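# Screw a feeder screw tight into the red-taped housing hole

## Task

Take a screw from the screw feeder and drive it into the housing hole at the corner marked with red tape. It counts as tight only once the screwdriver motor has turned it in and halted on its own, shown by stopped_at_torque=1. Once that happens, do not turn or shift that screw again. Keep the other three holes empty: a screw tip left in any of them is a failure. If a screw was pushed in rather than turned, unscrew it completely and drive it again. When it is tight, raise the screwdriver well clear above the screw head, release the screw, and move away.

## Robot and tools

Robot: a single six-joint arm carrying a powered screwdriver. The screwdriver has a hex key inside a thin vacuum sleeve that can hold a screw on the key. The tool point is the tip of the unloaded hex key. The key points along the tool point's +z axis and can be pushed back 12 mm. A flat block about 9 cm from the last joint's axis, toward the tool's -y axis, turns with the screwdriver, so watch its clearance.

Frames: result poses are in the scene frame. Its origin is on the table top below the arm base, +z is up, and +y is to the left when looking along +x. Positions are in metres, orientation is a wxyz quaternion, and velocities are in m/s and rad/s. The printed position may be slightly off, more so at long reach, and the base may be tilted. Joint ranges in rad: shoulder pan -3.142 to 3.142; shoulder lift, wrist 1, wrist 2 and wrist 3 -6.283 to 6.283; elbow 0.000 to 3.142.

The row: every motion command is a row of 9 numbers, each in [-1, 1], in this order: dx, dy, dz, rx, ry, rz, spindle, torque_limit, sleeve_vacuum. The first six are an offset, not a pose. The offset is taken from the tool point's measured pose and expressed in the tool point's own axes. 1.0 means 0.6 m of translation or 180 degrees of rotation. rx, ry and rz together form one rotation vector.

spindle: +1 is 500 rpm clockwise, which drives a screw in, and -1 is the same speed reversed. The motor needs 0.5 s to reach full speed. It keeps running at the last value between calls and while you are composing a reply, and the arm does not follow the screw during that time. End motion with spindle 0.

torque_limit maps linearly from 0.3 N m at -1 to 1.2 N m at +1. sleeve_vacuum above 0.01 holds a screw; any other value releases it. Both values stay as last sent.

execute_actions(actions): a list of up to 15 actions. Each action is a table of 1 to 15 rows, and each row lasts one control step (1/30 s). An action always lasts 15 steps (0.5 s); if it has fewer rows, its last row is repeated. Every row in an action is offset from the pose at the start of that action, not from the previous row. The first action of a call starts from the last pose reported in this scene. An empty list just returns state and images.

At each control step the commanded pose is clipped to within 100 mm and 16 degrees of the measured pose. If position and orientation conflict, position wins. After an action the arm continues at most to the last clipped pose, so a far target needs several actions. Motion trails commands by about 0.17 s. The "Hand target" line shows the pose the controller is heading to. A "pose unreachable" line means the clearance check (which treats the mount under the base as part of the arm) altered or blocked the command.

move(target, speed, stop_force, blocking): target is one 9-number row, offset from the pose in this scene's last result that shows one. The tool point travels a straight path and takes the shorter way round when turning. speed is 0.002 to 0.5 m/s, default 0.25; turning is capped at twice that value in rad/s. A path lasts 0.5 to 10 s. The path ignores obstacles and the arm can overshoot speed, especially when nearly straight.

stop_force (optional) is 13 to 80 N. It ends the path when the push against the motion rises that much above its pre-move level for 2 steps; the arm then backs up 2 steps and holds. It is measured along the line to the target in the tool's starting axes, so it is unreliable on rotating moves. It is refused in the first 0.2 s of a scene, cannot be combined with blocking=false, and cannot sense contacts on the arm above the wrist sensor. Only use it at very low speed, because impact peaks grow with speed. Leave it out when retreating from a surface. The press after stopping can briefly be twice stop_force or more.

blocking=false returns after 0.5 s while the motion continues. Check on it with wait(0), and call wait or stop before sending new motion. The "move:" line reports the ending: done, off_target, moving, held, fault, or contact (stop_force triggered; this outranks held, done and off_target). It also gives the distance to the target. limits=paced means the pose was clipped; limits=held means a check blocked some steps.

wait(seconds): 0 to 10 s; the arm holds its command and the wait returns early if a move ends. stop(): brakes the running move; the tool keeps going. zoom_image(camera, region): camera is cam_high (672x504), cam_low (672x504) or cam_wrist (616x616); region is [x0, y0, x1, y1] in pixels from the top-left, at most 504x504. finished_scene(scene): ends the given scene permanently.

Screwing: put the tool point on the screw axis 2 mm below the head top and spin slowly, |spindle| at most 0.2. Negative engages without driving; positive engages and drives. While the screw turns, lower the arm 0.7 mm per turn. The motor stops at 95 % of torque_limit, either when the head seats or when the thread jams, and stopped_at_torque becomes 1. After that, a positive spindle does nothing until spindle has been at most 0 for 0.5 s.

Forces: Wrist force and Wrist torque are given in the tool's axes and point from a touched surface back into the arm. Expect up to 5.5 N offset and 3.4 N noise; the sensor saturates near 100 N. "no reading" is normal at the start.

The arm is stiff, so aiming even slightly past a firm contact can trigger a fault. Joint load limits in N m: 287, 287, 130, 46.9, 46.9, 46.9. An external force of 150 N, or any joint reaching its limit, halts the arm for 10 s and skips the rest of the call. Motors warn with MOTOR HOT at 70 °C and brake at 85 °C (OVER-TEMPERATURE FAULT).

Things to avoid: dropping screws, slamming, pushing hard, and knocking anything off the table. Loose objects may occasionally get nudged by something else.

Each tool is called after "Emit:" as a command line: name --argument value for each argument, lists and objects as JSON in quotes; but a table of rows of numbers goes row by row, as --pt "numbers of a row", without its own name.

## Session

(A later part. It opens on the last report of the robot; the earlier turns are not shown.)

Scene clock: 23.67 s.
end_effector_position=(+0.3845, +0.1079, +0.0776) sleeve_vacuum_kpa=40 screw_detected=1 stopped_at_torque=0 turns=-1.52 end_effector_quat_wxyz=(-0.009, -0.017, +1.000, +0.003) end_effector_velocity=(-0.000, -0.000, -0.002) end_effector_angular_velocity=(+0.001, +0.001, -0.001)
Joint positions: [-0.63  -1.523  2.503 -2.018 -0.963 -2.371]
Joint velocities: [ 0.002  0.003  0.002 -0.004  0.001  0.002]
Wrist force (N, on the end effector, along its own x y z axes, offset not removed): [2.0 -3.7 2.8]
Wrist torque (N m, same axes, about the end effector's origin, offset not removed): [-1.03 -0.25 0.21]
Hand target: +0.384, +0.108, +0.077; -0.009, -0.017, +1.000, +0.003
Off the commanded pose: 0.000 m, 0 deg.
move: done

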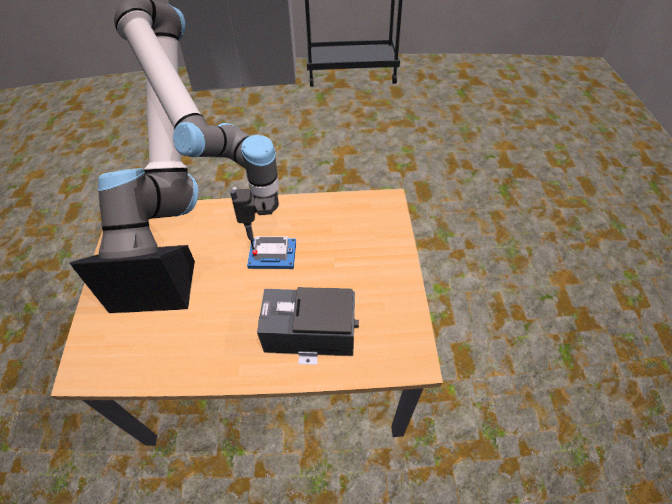

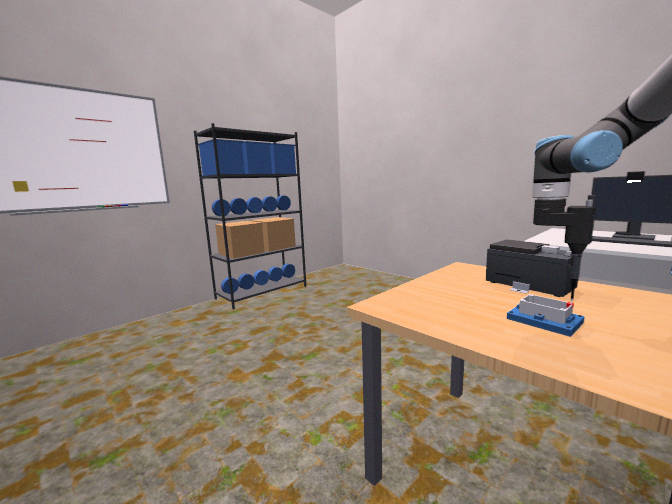

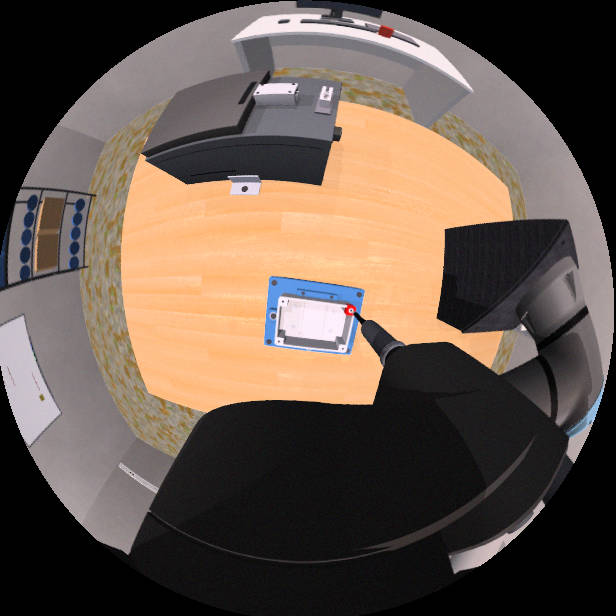

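Emit:
execute_actions --actions '[[[-0.0035,0,0.009,0,0,0,0,0,1]],[[0,0,0,0,0,0,0,0,1]]]'

Emit:
zoom_image --camera "cam_wrist" --region '[335,295,375,335]'

Emit:
zoom_image --camera "cam_low" --region '[555,285,585,315]'

Scene clock: 26.17 s.
end_effector_position=(+0.3865, +0.1080, +0.0721) sleeve_vacuum_kpa=40 screw_detected=1 stopped_at_torque=0 turns=-1.52 end_effector_quat_wxyz=(-0.009, -0.017, +1.000, +0.003) end_effector_velocity=(+0.001, -0.001, +0.001) end_effector_angular_velocity=(-0.001, -0.002, -0.000)
Joint positions: [-0.621 -1.511  2.505 -2.037 -0.959 -2.361]
Joint velocities: [-0.002 -0.001 -0.002  0.001 -0.001 -0.   ]
Wrist force (N, on the end effector, along its own x y z axes, offset not removed): [2.9 -2.0 -3.2]
Wrist torque (N m, same axes, about the end effector's origin, offset not removed): [-0.62 -0.39 0.12]
Hand target: +0.386, +0.108, +0.072; -0.009, -0.017, +1.000, +0.003
Off the commanded pose: 0.000 m, 0 deg.

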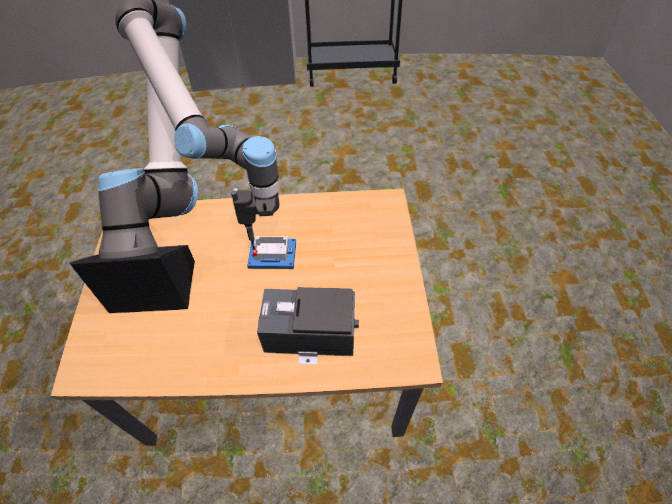

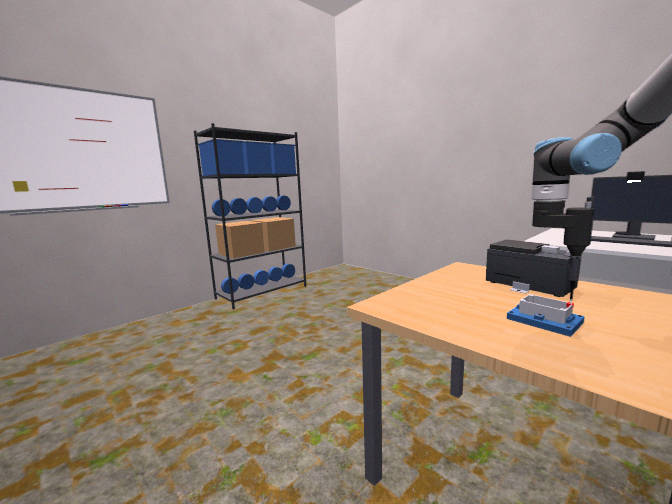

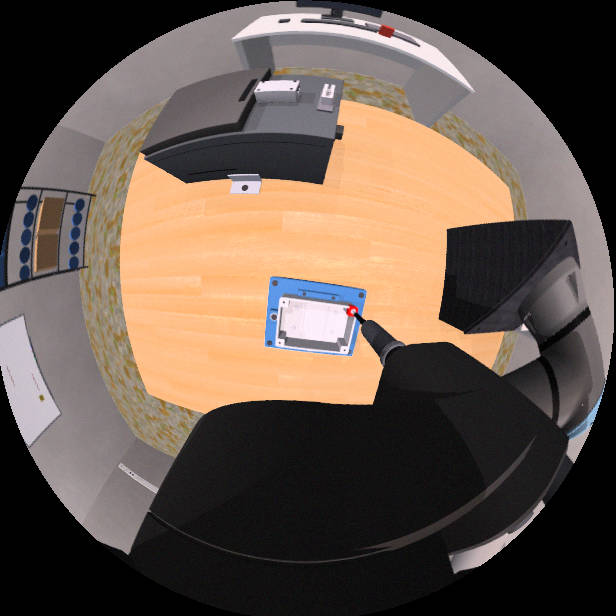

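Region (335, 295, 375, 335) of cam_wrist's 616x616 image, scaled by 12.600, with more detail than that image has.

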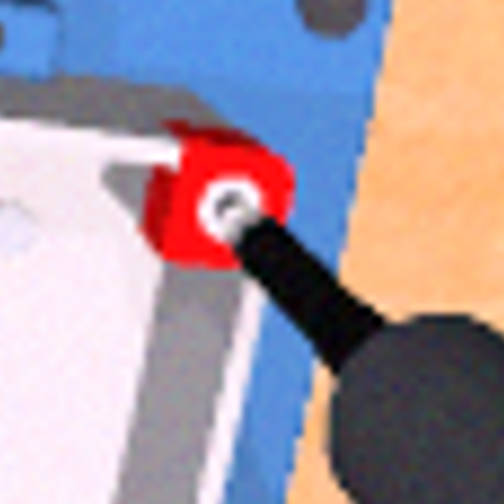

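Region (555, 285, 585, 315) of cam_low's 672x504 image, scaled by 16.800, with more detail than that image has.

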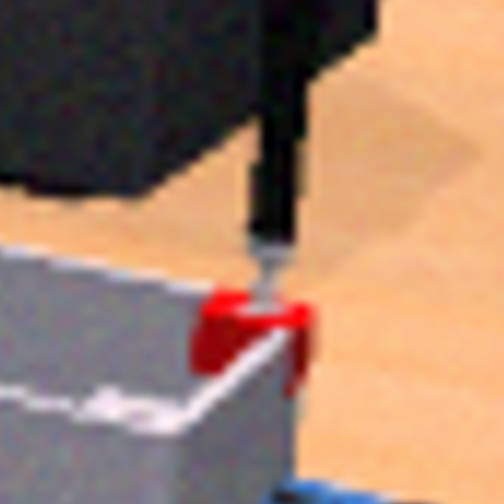

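Emit:
move --target '[0,0,0.008,0,0,0,0.1,0,1]' --speed 0.002

Emit:
execute_actions --actions '[[[0,0,0,0,0,0,0,0,1]]]'

Emit:
zoom_image --camera "cam_wrist" --region '[335,295,375,335]'

Emit:
zoom_image --camera "cam_low" --region '[555,285,585,315]'

Scene clock: 29.70 s.
end_effector_position=(+0.3864, +0.1080, +0.0674) sleeve_vacuum_kpa=40 screw_detected=1 stopped_at_torque=0 turns=0.67 end_effector_quat_wxyz=(-0.009, -0.017, +1.000, +0.003) end_effector_velocity=(+0.001, -0.001, +0.000) end_effector_angular_velocity=(-0.001, -0.001, +0.000)
Joint positions: [-0.614 -1.504  2.509 -2.052 -0.956 -2.354]
Joint velocities: [-0.     0.001 -0.    -0.002 -0.     0.   ]
Wrist force (N, on the end effector, along its own x y z axes, offset not removed): [1.5 -3.1 -7.1]
Wrist torque (N m, same axes, about the end effector's origin, offset not removed): [-0.96 0.05 0.13]
Hand target: +0.386, +0.108, +0.067; -0.009, -0.017, +1.000, +0.003
Off the commanded pose: 0.000 m, 0 deg.
move: done

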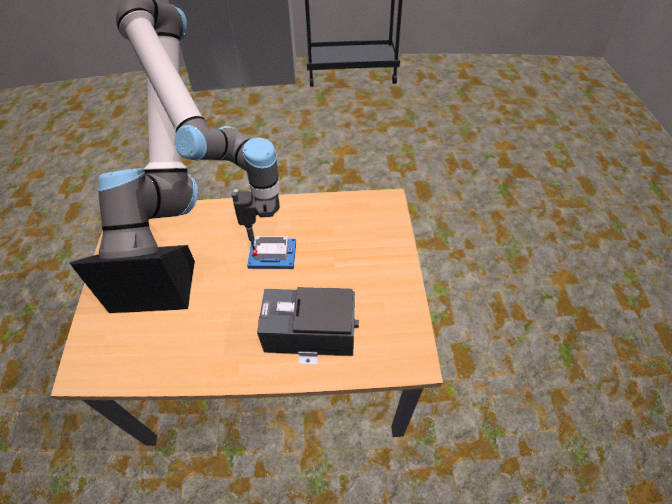

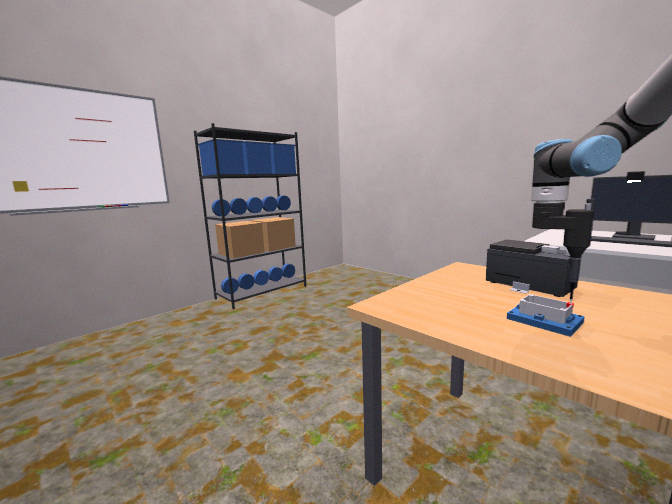

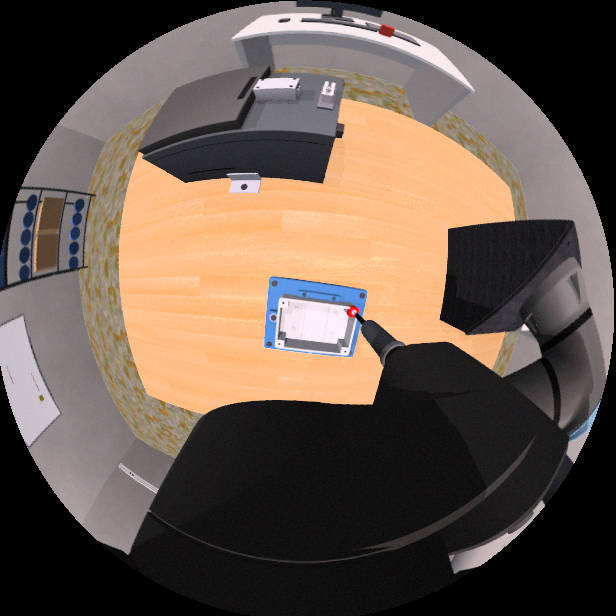

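Scene clock: 30.20 s.
end_effector_position=(+0.3864, +0.1080, +0.0674) sleeve_vacuum_kpa=40 screw_detected=1 stopped_at_torque=0 turns=0.67 end_effector_quat_wxyz=(-0.009, -0.017, +1.000, +0.003) end_effector_velocity=(-0.002, -0.000, -0.001) end_effector_angular_velocity=(+0.002, +0.001, -0.004)
Joint positions: [-0.614 -1.504  2.509 -2.052 -0.956 -2.354]
Joint velocities: [-0.002  0.001  0.002  0.001 -0.     0.   ]
Wrist force (N, on the end effector, along its own x y z axes, offset not removed): [3.3 -2.6 -4.4]
Wrist torque (N m, same axes, about the end effector's origin, offset not removed): [-0.86 -0.25 0.19]
Hand target: +0.386, +0.108, +0.067; -0.009, -0.017, +1.000, +0.003
Off the commanded pose: 0.000 m, 0 deg.

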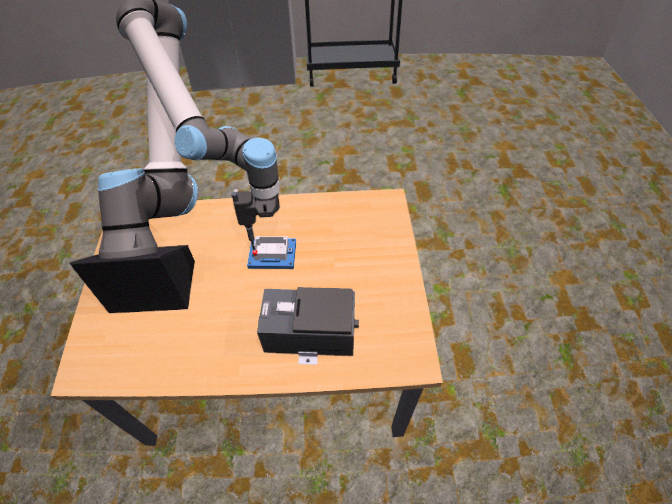

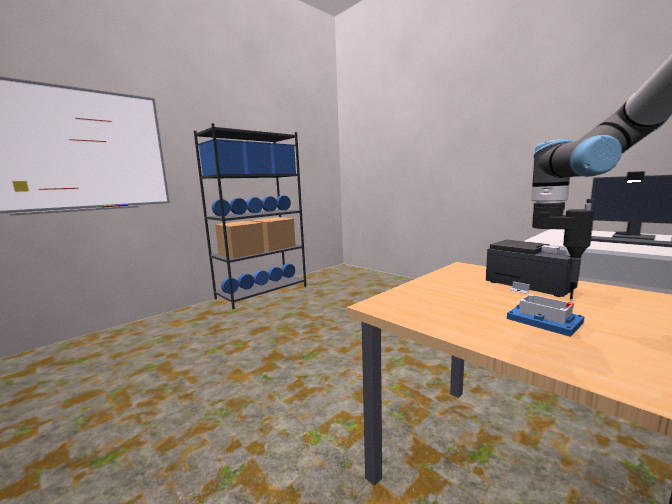

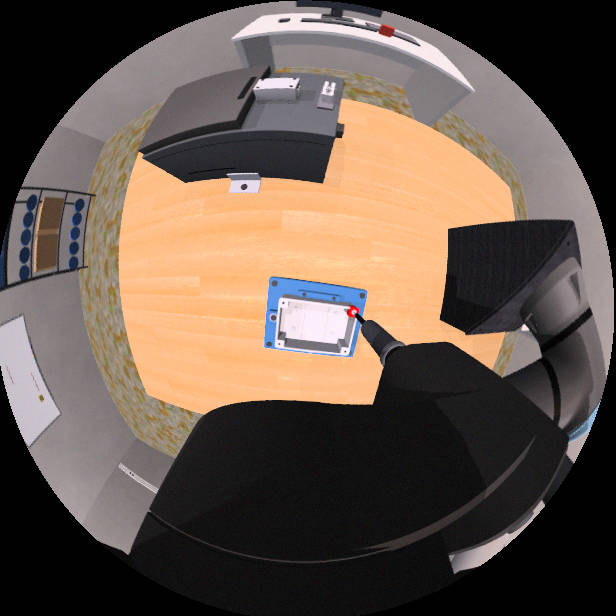

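Region (335, 295, 375, 335) of cam_wrist's 616x616 image, scaled by 12.600, with more detail than that image has.

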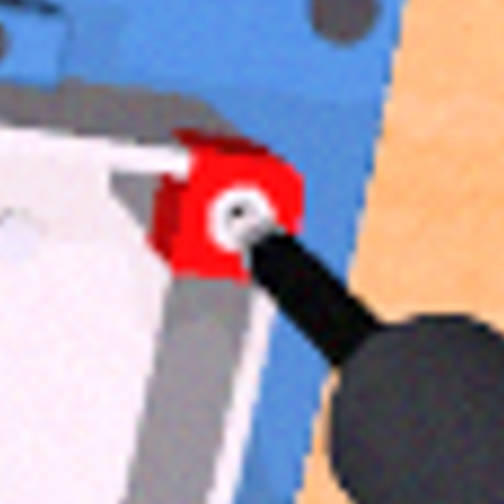

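Region (555, 285, 585, 315) of cam_low's 672x504 image, scaled by 16.800, with more detail than that image has.

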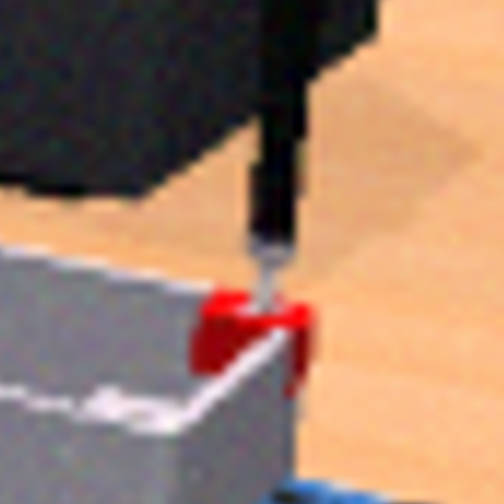

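Emit:
execute_actions --actions '[[[0,0,-0.013,0,0,0,0,0,1]],[[-0.002,-0.002,0,0,0,0,0,0,1]],[[0,0,0,0,0,0,0,0,1]]]'

Emit:
zoom_image --camera "cam_wrist" --region '[340,300,365,325]'

Emit:
zoom_image --camera "cam_low" --region '[555,285,585,315]'

Scene clock: 32.97 s.
end_effector_position=(+0.3877, +0.1068, +0.0751) sleeve_vacuum_kpa=40 screw_detected=1 stopped_at_torque=0 turns=0.67 end_effector_quat_wxyz=(-0.009, -0.017, +1.000, +0.003) end_effector_velocity=(-0.001, +0.000, -0.001) end_effector_angular_velocity=(+0.001, +0.001, -0.002)
Joint positions: [-0.624 -1.511  2.5   -2.03  -0.961 -2.365]
Joint velocities: [-0.     0.     0.001  0.001 -0.     0.   ]
Wrist force (N, on the end effector, along its own x y z axes, offset not removed): [4.0 -3.8 1.8]
Wrist torque (N m, same axes, about the end effector's origin, offset not removed): [-1.16 -0.90 0.28]
Hand target: +0.388, +0.107, +0.075; -0.009, -0.017, +1.000, +0.003
Off the commanded pose: 0.000 m, 0 deg.

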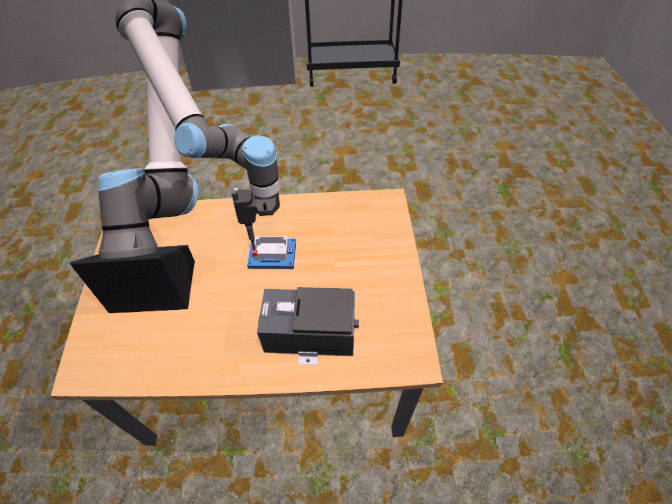

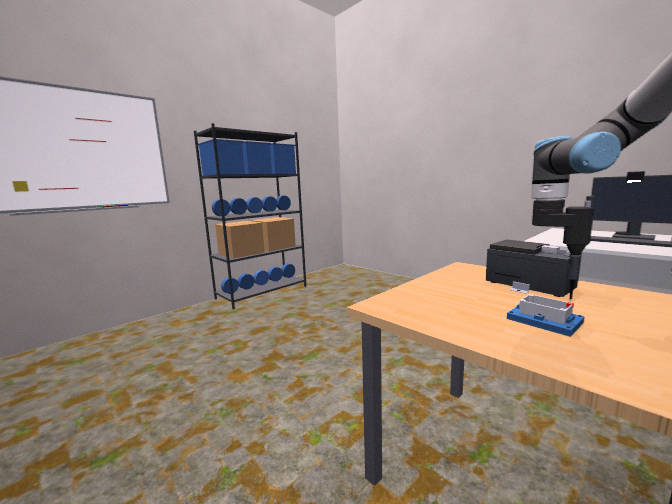

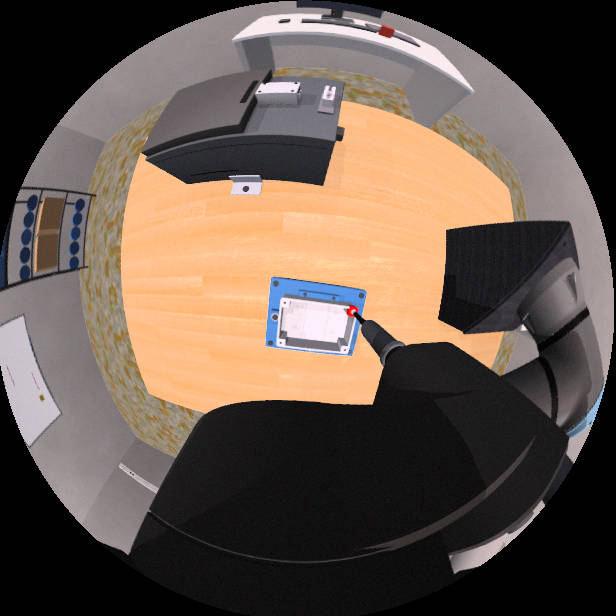

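Region (340, 300, 365, 325) of cam_wrist's 616x616 image, scaled by 20.160, with more detail than that image has.

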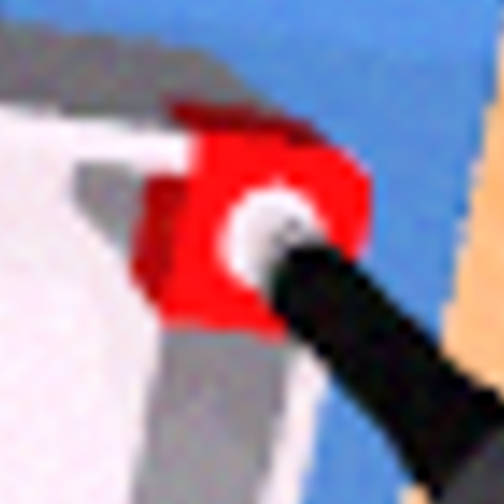

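Region (555, 285, 585, 315) of cam_low's 672x504 image, scaled by 16.800, with more detail than that image has.

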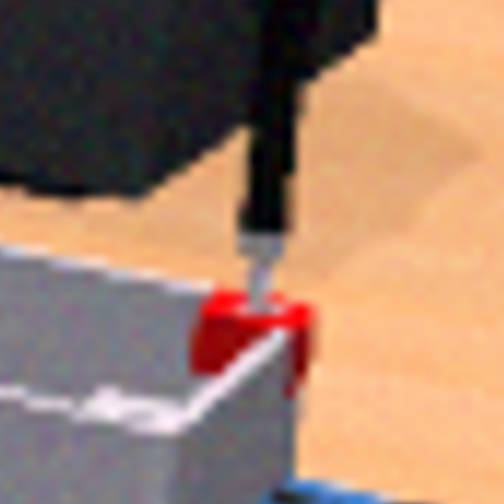

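Emit:
move --target '[0,0,0.009,0,0,0,0.1,0,1]' --speed 0.002

Emit:
execute_actions --actions '[[[0,0,0,0,0,0,0,0,1]]]'

Emit:
zoom_image --camera "cam_wrist" --region '[340,300,365,325]'

Emit:
zoom_image --camera "cam_low" --region '[555,285,585,315]'

Scene clock: 37.67 s.
end_effector_position=(+0.3876, +0.1068, +0.0697) sleeve_vacuum_kpa=40 screw_detected=1 stopped_at_torque=0 turns=3.10 end_effector_quat_wxyz=(-0.009, -0.017, +1.000, +0.003) end_effector_velocity=(-0.001, +0.001, -0.001) end_effector_angular_velocity=(+0.002, +0.003, -0.000)
Joint positions: [-0.617 -1.504  2.505 -2.047 -0.957 -2.358]
Joint velocities: [ 0.003  0.002 -0.001  0.001  0.001  0.   ]
Wrist force (N, on the end effector, along its own x y z axes, offset not removed): [3.3 -3.7 -4.4]
Wrist torque (N m, same axes, about the end effector's origin, offset not removed): [-1.32 -0.72 0.29]
Hand target: +0.388, +0.107, +0.070; -0.009, -0.017, +1.000, +0.003
Off the commanded pose: 0.000 m, 0 deg.
move: done

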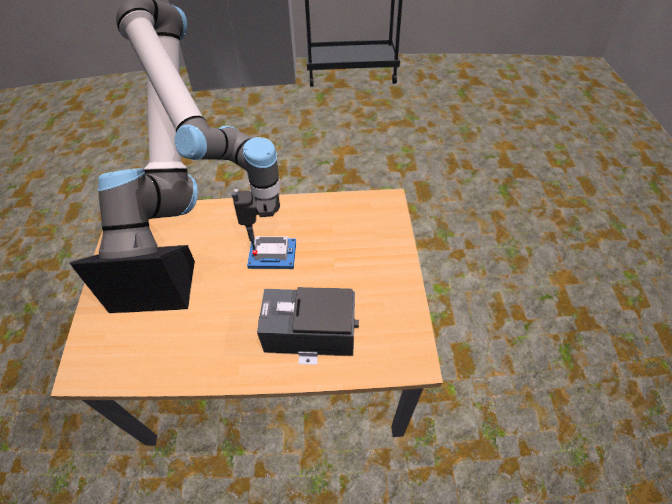

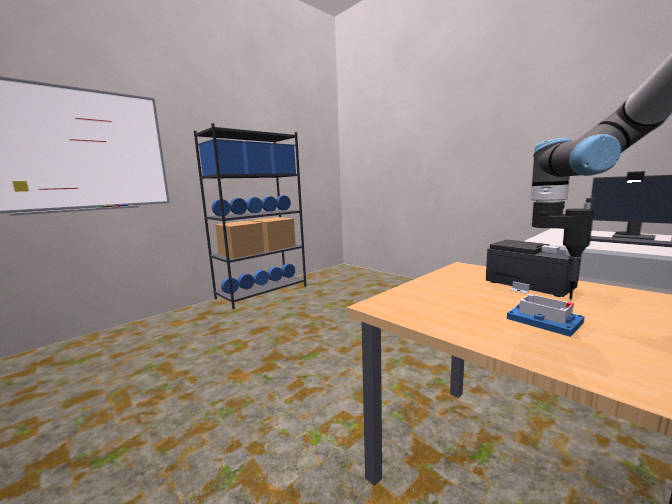

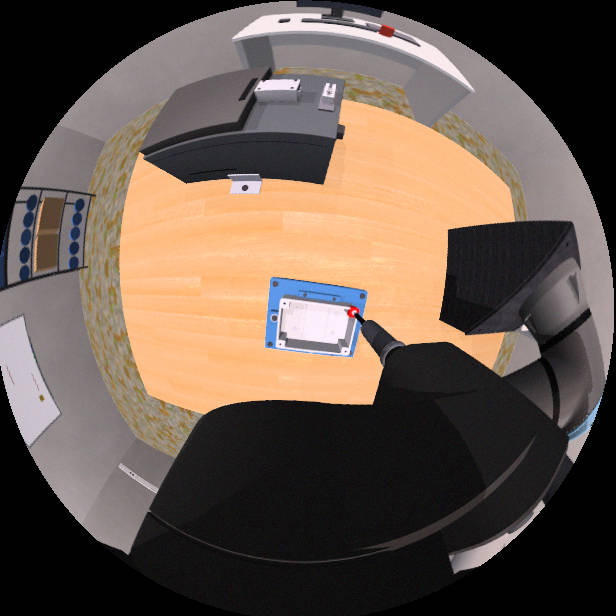

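Scene clock: 38.17 s.
end_effector_position=(+0.3876, +0.1068, +0.0697) sleeve_vacuum_kpa=40 screw_detected=1 stopped_at_torque=0 turns=3.10 end_effector_quat_wxyz=(-0.009, -0.017, +1.000, +0.003) end_effector_velocity=(-0.001, +0.000, -0.001) end_effector_angular_velocity=(+0.000, +0.001, -0.000)
Joint positions: [-0.617 -1.504  2.505 -2.047 -0.957 -2.358]
Joint velocities: [ 0.     0.     0.001 -0.    -0.    -0.   ]
Wrist force (N, on the end effector, along its own x y z axes, offset not removed): [1.8 -0.7 -3.1]
Wrist torque (N m, same axes, about the end effector's origin, offset not removed): [-0.50 -0.15 0.04]
Hand target: +0.388, +0.107, +0.070; -0.009, -0.017, +1.000, +0.003
Off the commanded pose: 0.000 m, 0 deg.

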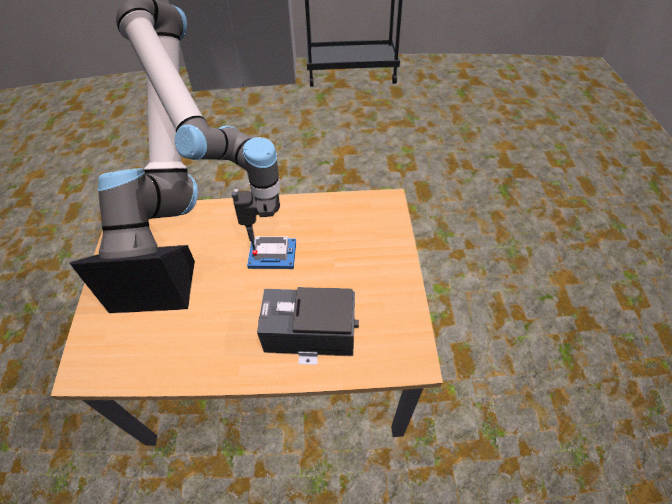

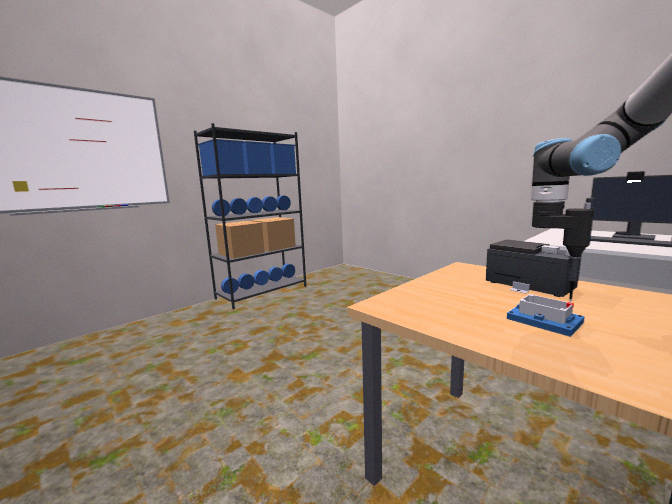

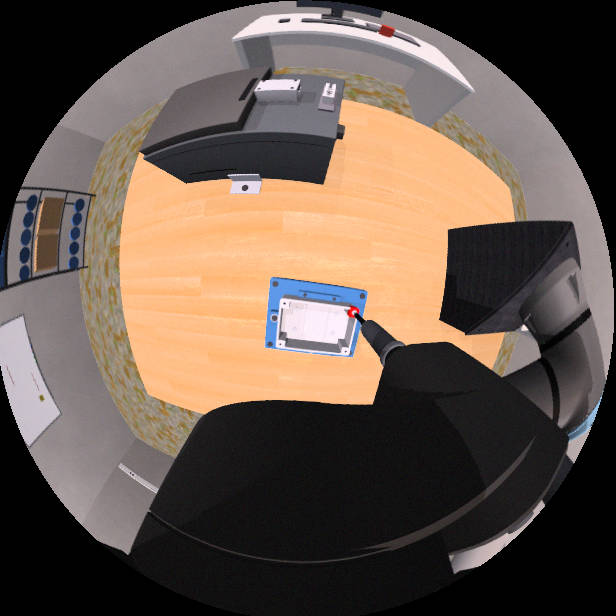

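Region (340, 300, 365, 325) of cam_wrist's 616x616 image, scaled by 20.160, with more detail than that image has.

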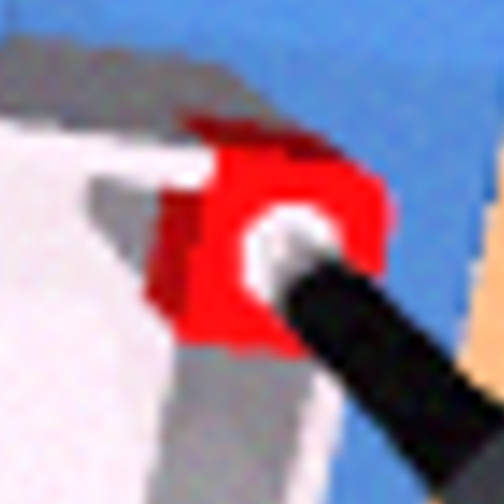

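Region (555, 285, 585, 315) of cam_low's 672x504 image, scaled by 16.800, with more detail than that image has.

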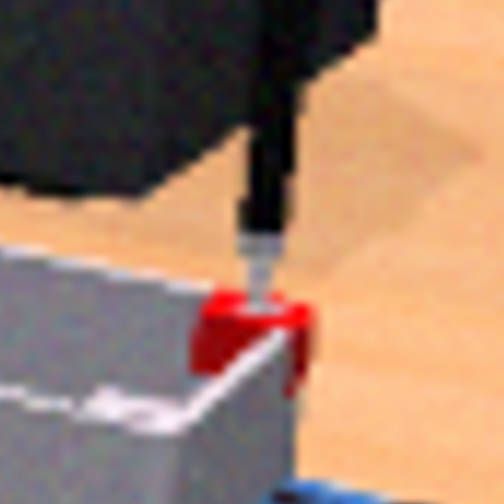

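Emit:
move --target '[0,0,0.01,0,0,0,0.2,0,1]' --speed 0.002

Emit:
execute_actions --actions '[[[0,0,0,0,0,0,0,0,1]]]'

Emit:
zoom_image --camera "cam_low" --region '[555,285,585,315]'

Scene clock: 42.47 s.
end_effector_position=(+0.3875, +0.1069, +0.0637) sleeve_vacuum_kpa=40 screw_detected=1 stopped_at_torque=0 turns=8.43 end_effector_quat_wxyz=(-0.009, -0.017, +1.000, +0.003) end_effector_velocity=(-0.000, -0.000, -0.000) end_effector_angular_velocity=(-0.001, +0.001, +0.001)
Joint positions: [-0.61  -1.495  2.51  -2.065 -0.953 -2.35 ]
Joint velocities: [ 0.001  0.001 -0.    -0.001 -0.001  0.   ]
Wrist force (N, on the end effector, along its own x y z axes, offset not removed): [2.2 -0.3 -8.0]
Wrist torque (N m, same axes, about the end effector's origin, offset not removed): [-0.54 -0.37 0.04]
Hand target: +0.388, +0.107, +0.064; -0.009, -0.017, +1.000, +0.003
Off the commanded pose: 0.000 m, 0 deg.
move: done

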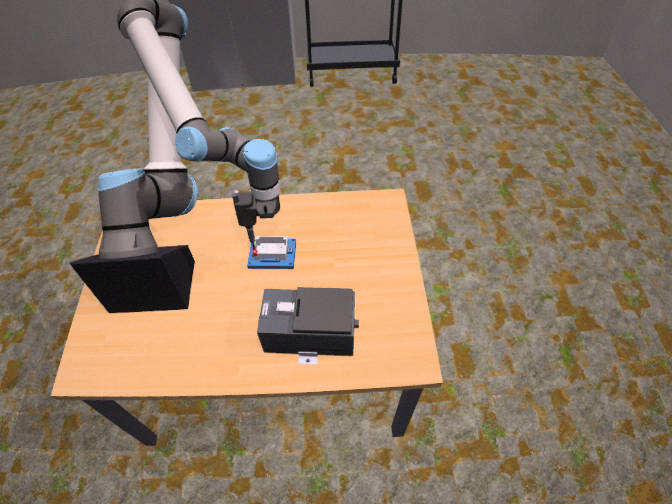

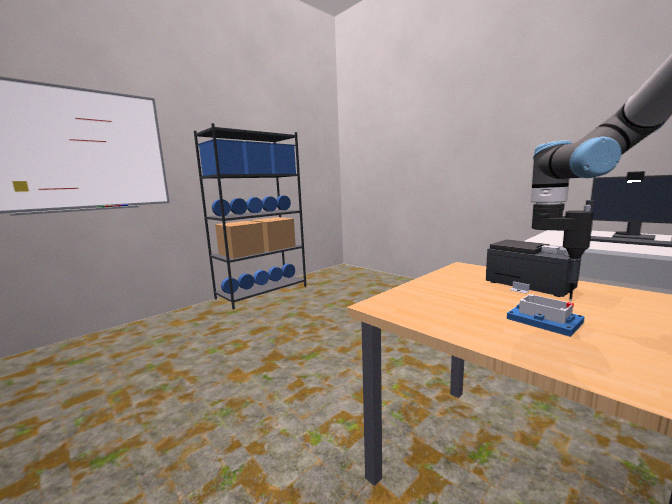

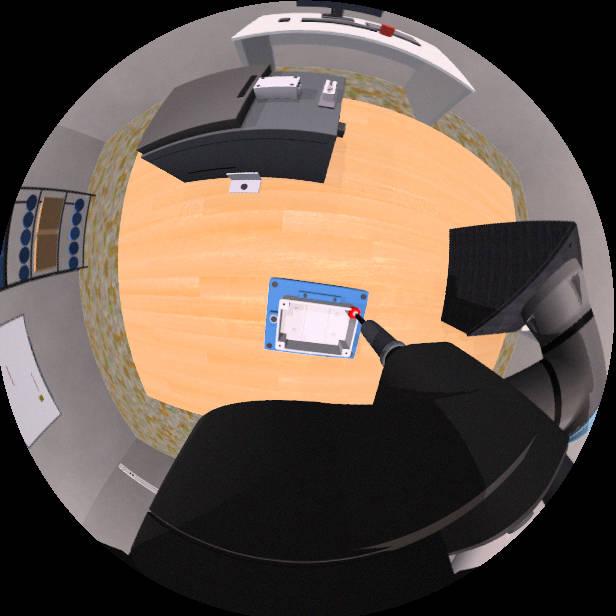

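Scene clock: 42.97 s.
end_effector_position=(+0.3875, +0.1069, +0.0637) sleeve_vacuum_kpa=40 screw_detected=1 stopped_at_torque=0 turns=8.43 end_effector_quat_wxyz=(-0.009, -0.017, +1.000, +0.003) end_effector_velocity=(+0.001, -0.000, +0.001) end_effector_angular_velocity=(-0.001, -0.002, +0.002)
Joint positions: [-0.61  -1.495  2.51  -2.065 -0.953 -2.35 ]
Joint velocities: [ 0.    -0.001 -0.001 -0.001  0.    -0.   ]
Wrist force (N, on the end effector, along its own x y z axes, offset not removed): [2.5 -0.1 -8.2]
Wrist torque (N m, same axes, about the end effector's origin, offset not removed): [-0.44 -0.44 0.05]
Hand target: +0.388, +0.107, +0.064; -0.009, -0.017, +1.000, +0.003
Off the commanded pose: 0.000 m, 0 deg.

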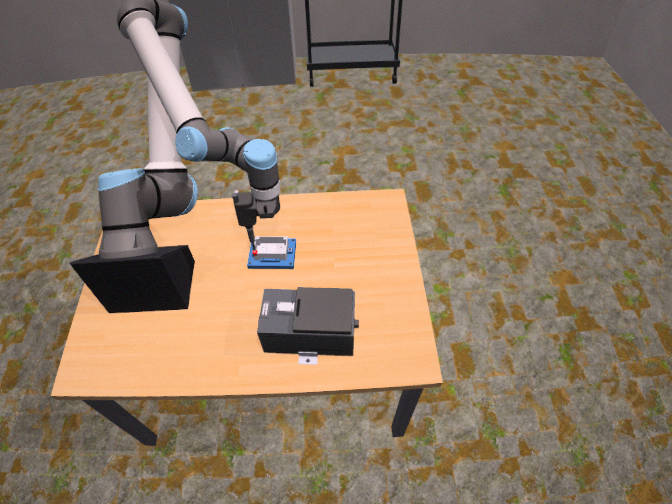

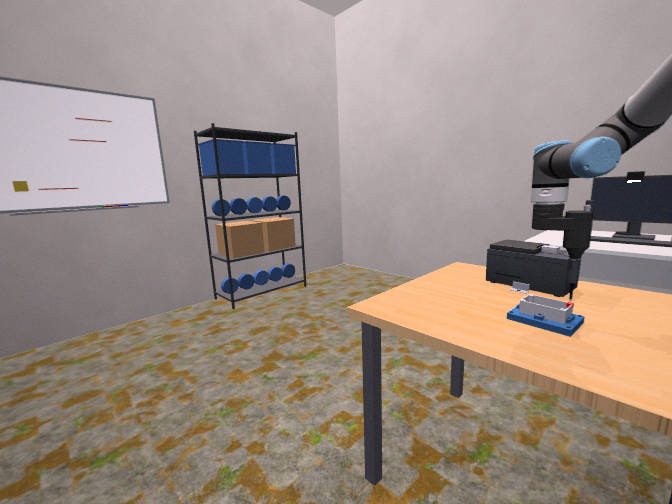

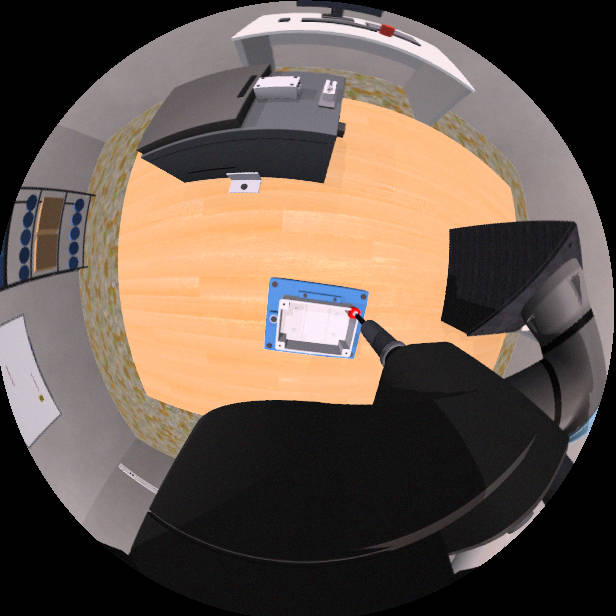

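Region (555, 285, 585, 315) of cam_low's 672x504 image, scaled by 16.800, with more detail than that image has.

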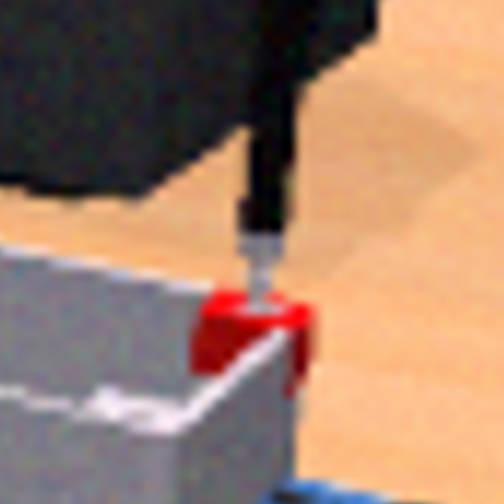

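Emit:
execute_actions --actions '[[[0,0,-0.009,0,0,0,0,0,1]],[[0,0,0,0,0,0,0,0,1]],[[0,-0.0015,0,0,0,0,0.1,0,1]],[[0,0,0,0,0,0,0.1,0,1]],[[0,0,0,0,0,0,0,0,1]]]'

Emit:
zoom_image --camera "cam_low" --region '[555,285,585,315]'

Emit:
zoom_image --camera "cam_wrist" --region '[340,300,365,325]'

Scene clock: 48.17 s.
end_effector_position=(+0.3876, +0.1059, +0.0691) sleeve_vacuum_kpa=40 screw_detected=1 stopped_at_torque=0 turns=9.26 end_effector_quat_wxyz=(-0.009, -0.017, +1.000, +0.003) end_effector_velocity=(+0.001, -0.001, +0.001) end_effector_angular_velocity=(-0.001, -0.002, -0.001)
Joint positions: [-0.618 -1.501  2.506 -2.049 -0.957 -2.358]
Joint velocities: [-0.002  0.001 -0.001 -0.001 -0.001 -0.   ]
Wrist force (N, on the end effector, along its own x y z axes, offset not removed): [1.7 -1.0 -4.9]
Wrist torque (N m, same axes, about the end effector's origin, offset not removed): [-0.50 -0.25 0.05]
Hand target: +0.388, +0.106, +0.069; -0.009, -0.017, +1.000, +0.003
Off the commanded pose: 0.000 m, 0 deg.

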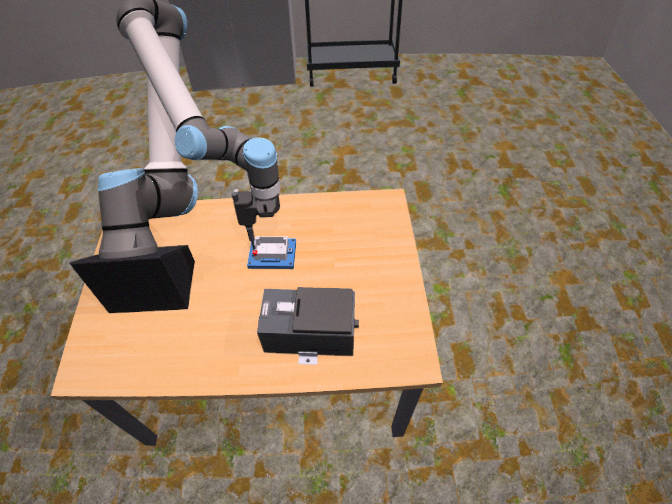

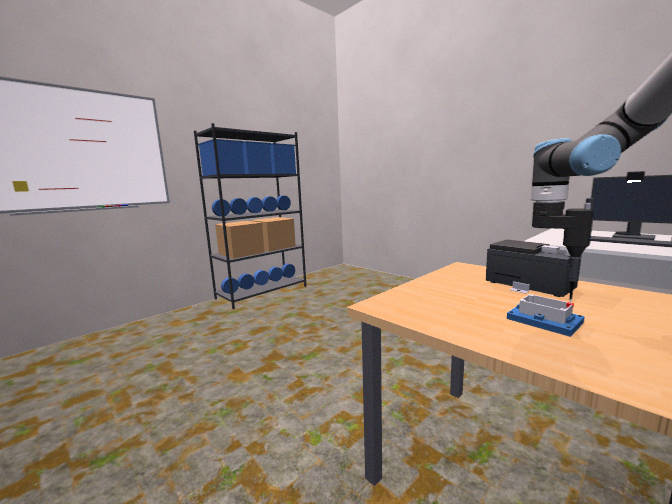

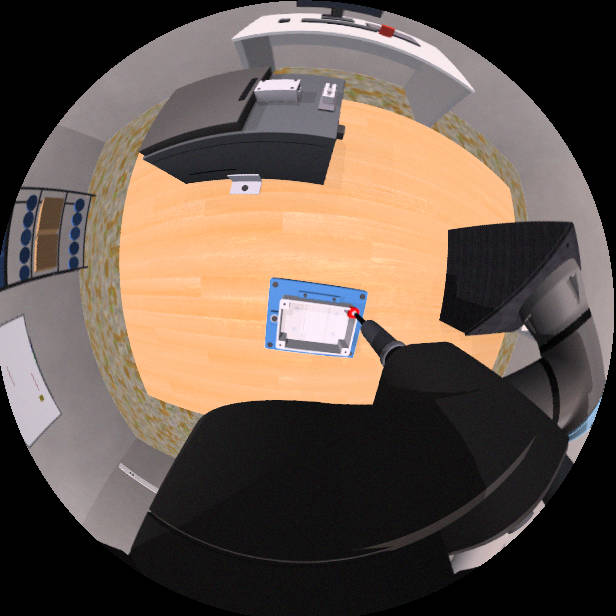

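Region (555, 285, 585, 315) of cam_low's 672x504 image, scaled by 16.800, with more detail than that image has.

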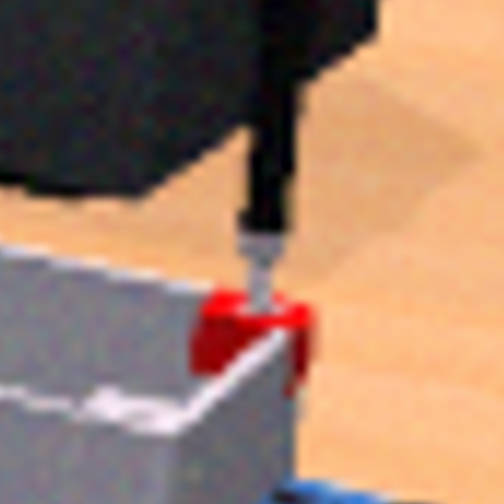

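Region (340, 300, 365, 325) of cam_wrist's 616x616 image, scaled by 20.160, with more detail than that image has.

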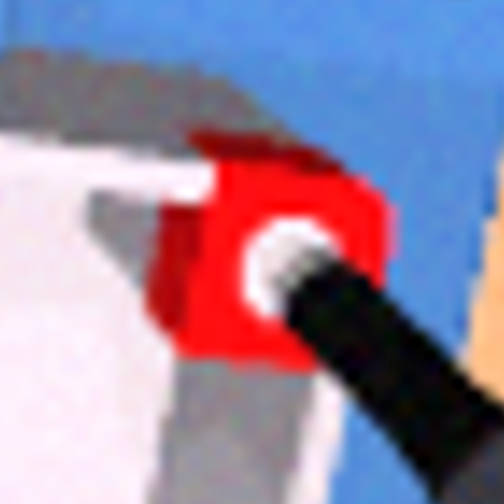

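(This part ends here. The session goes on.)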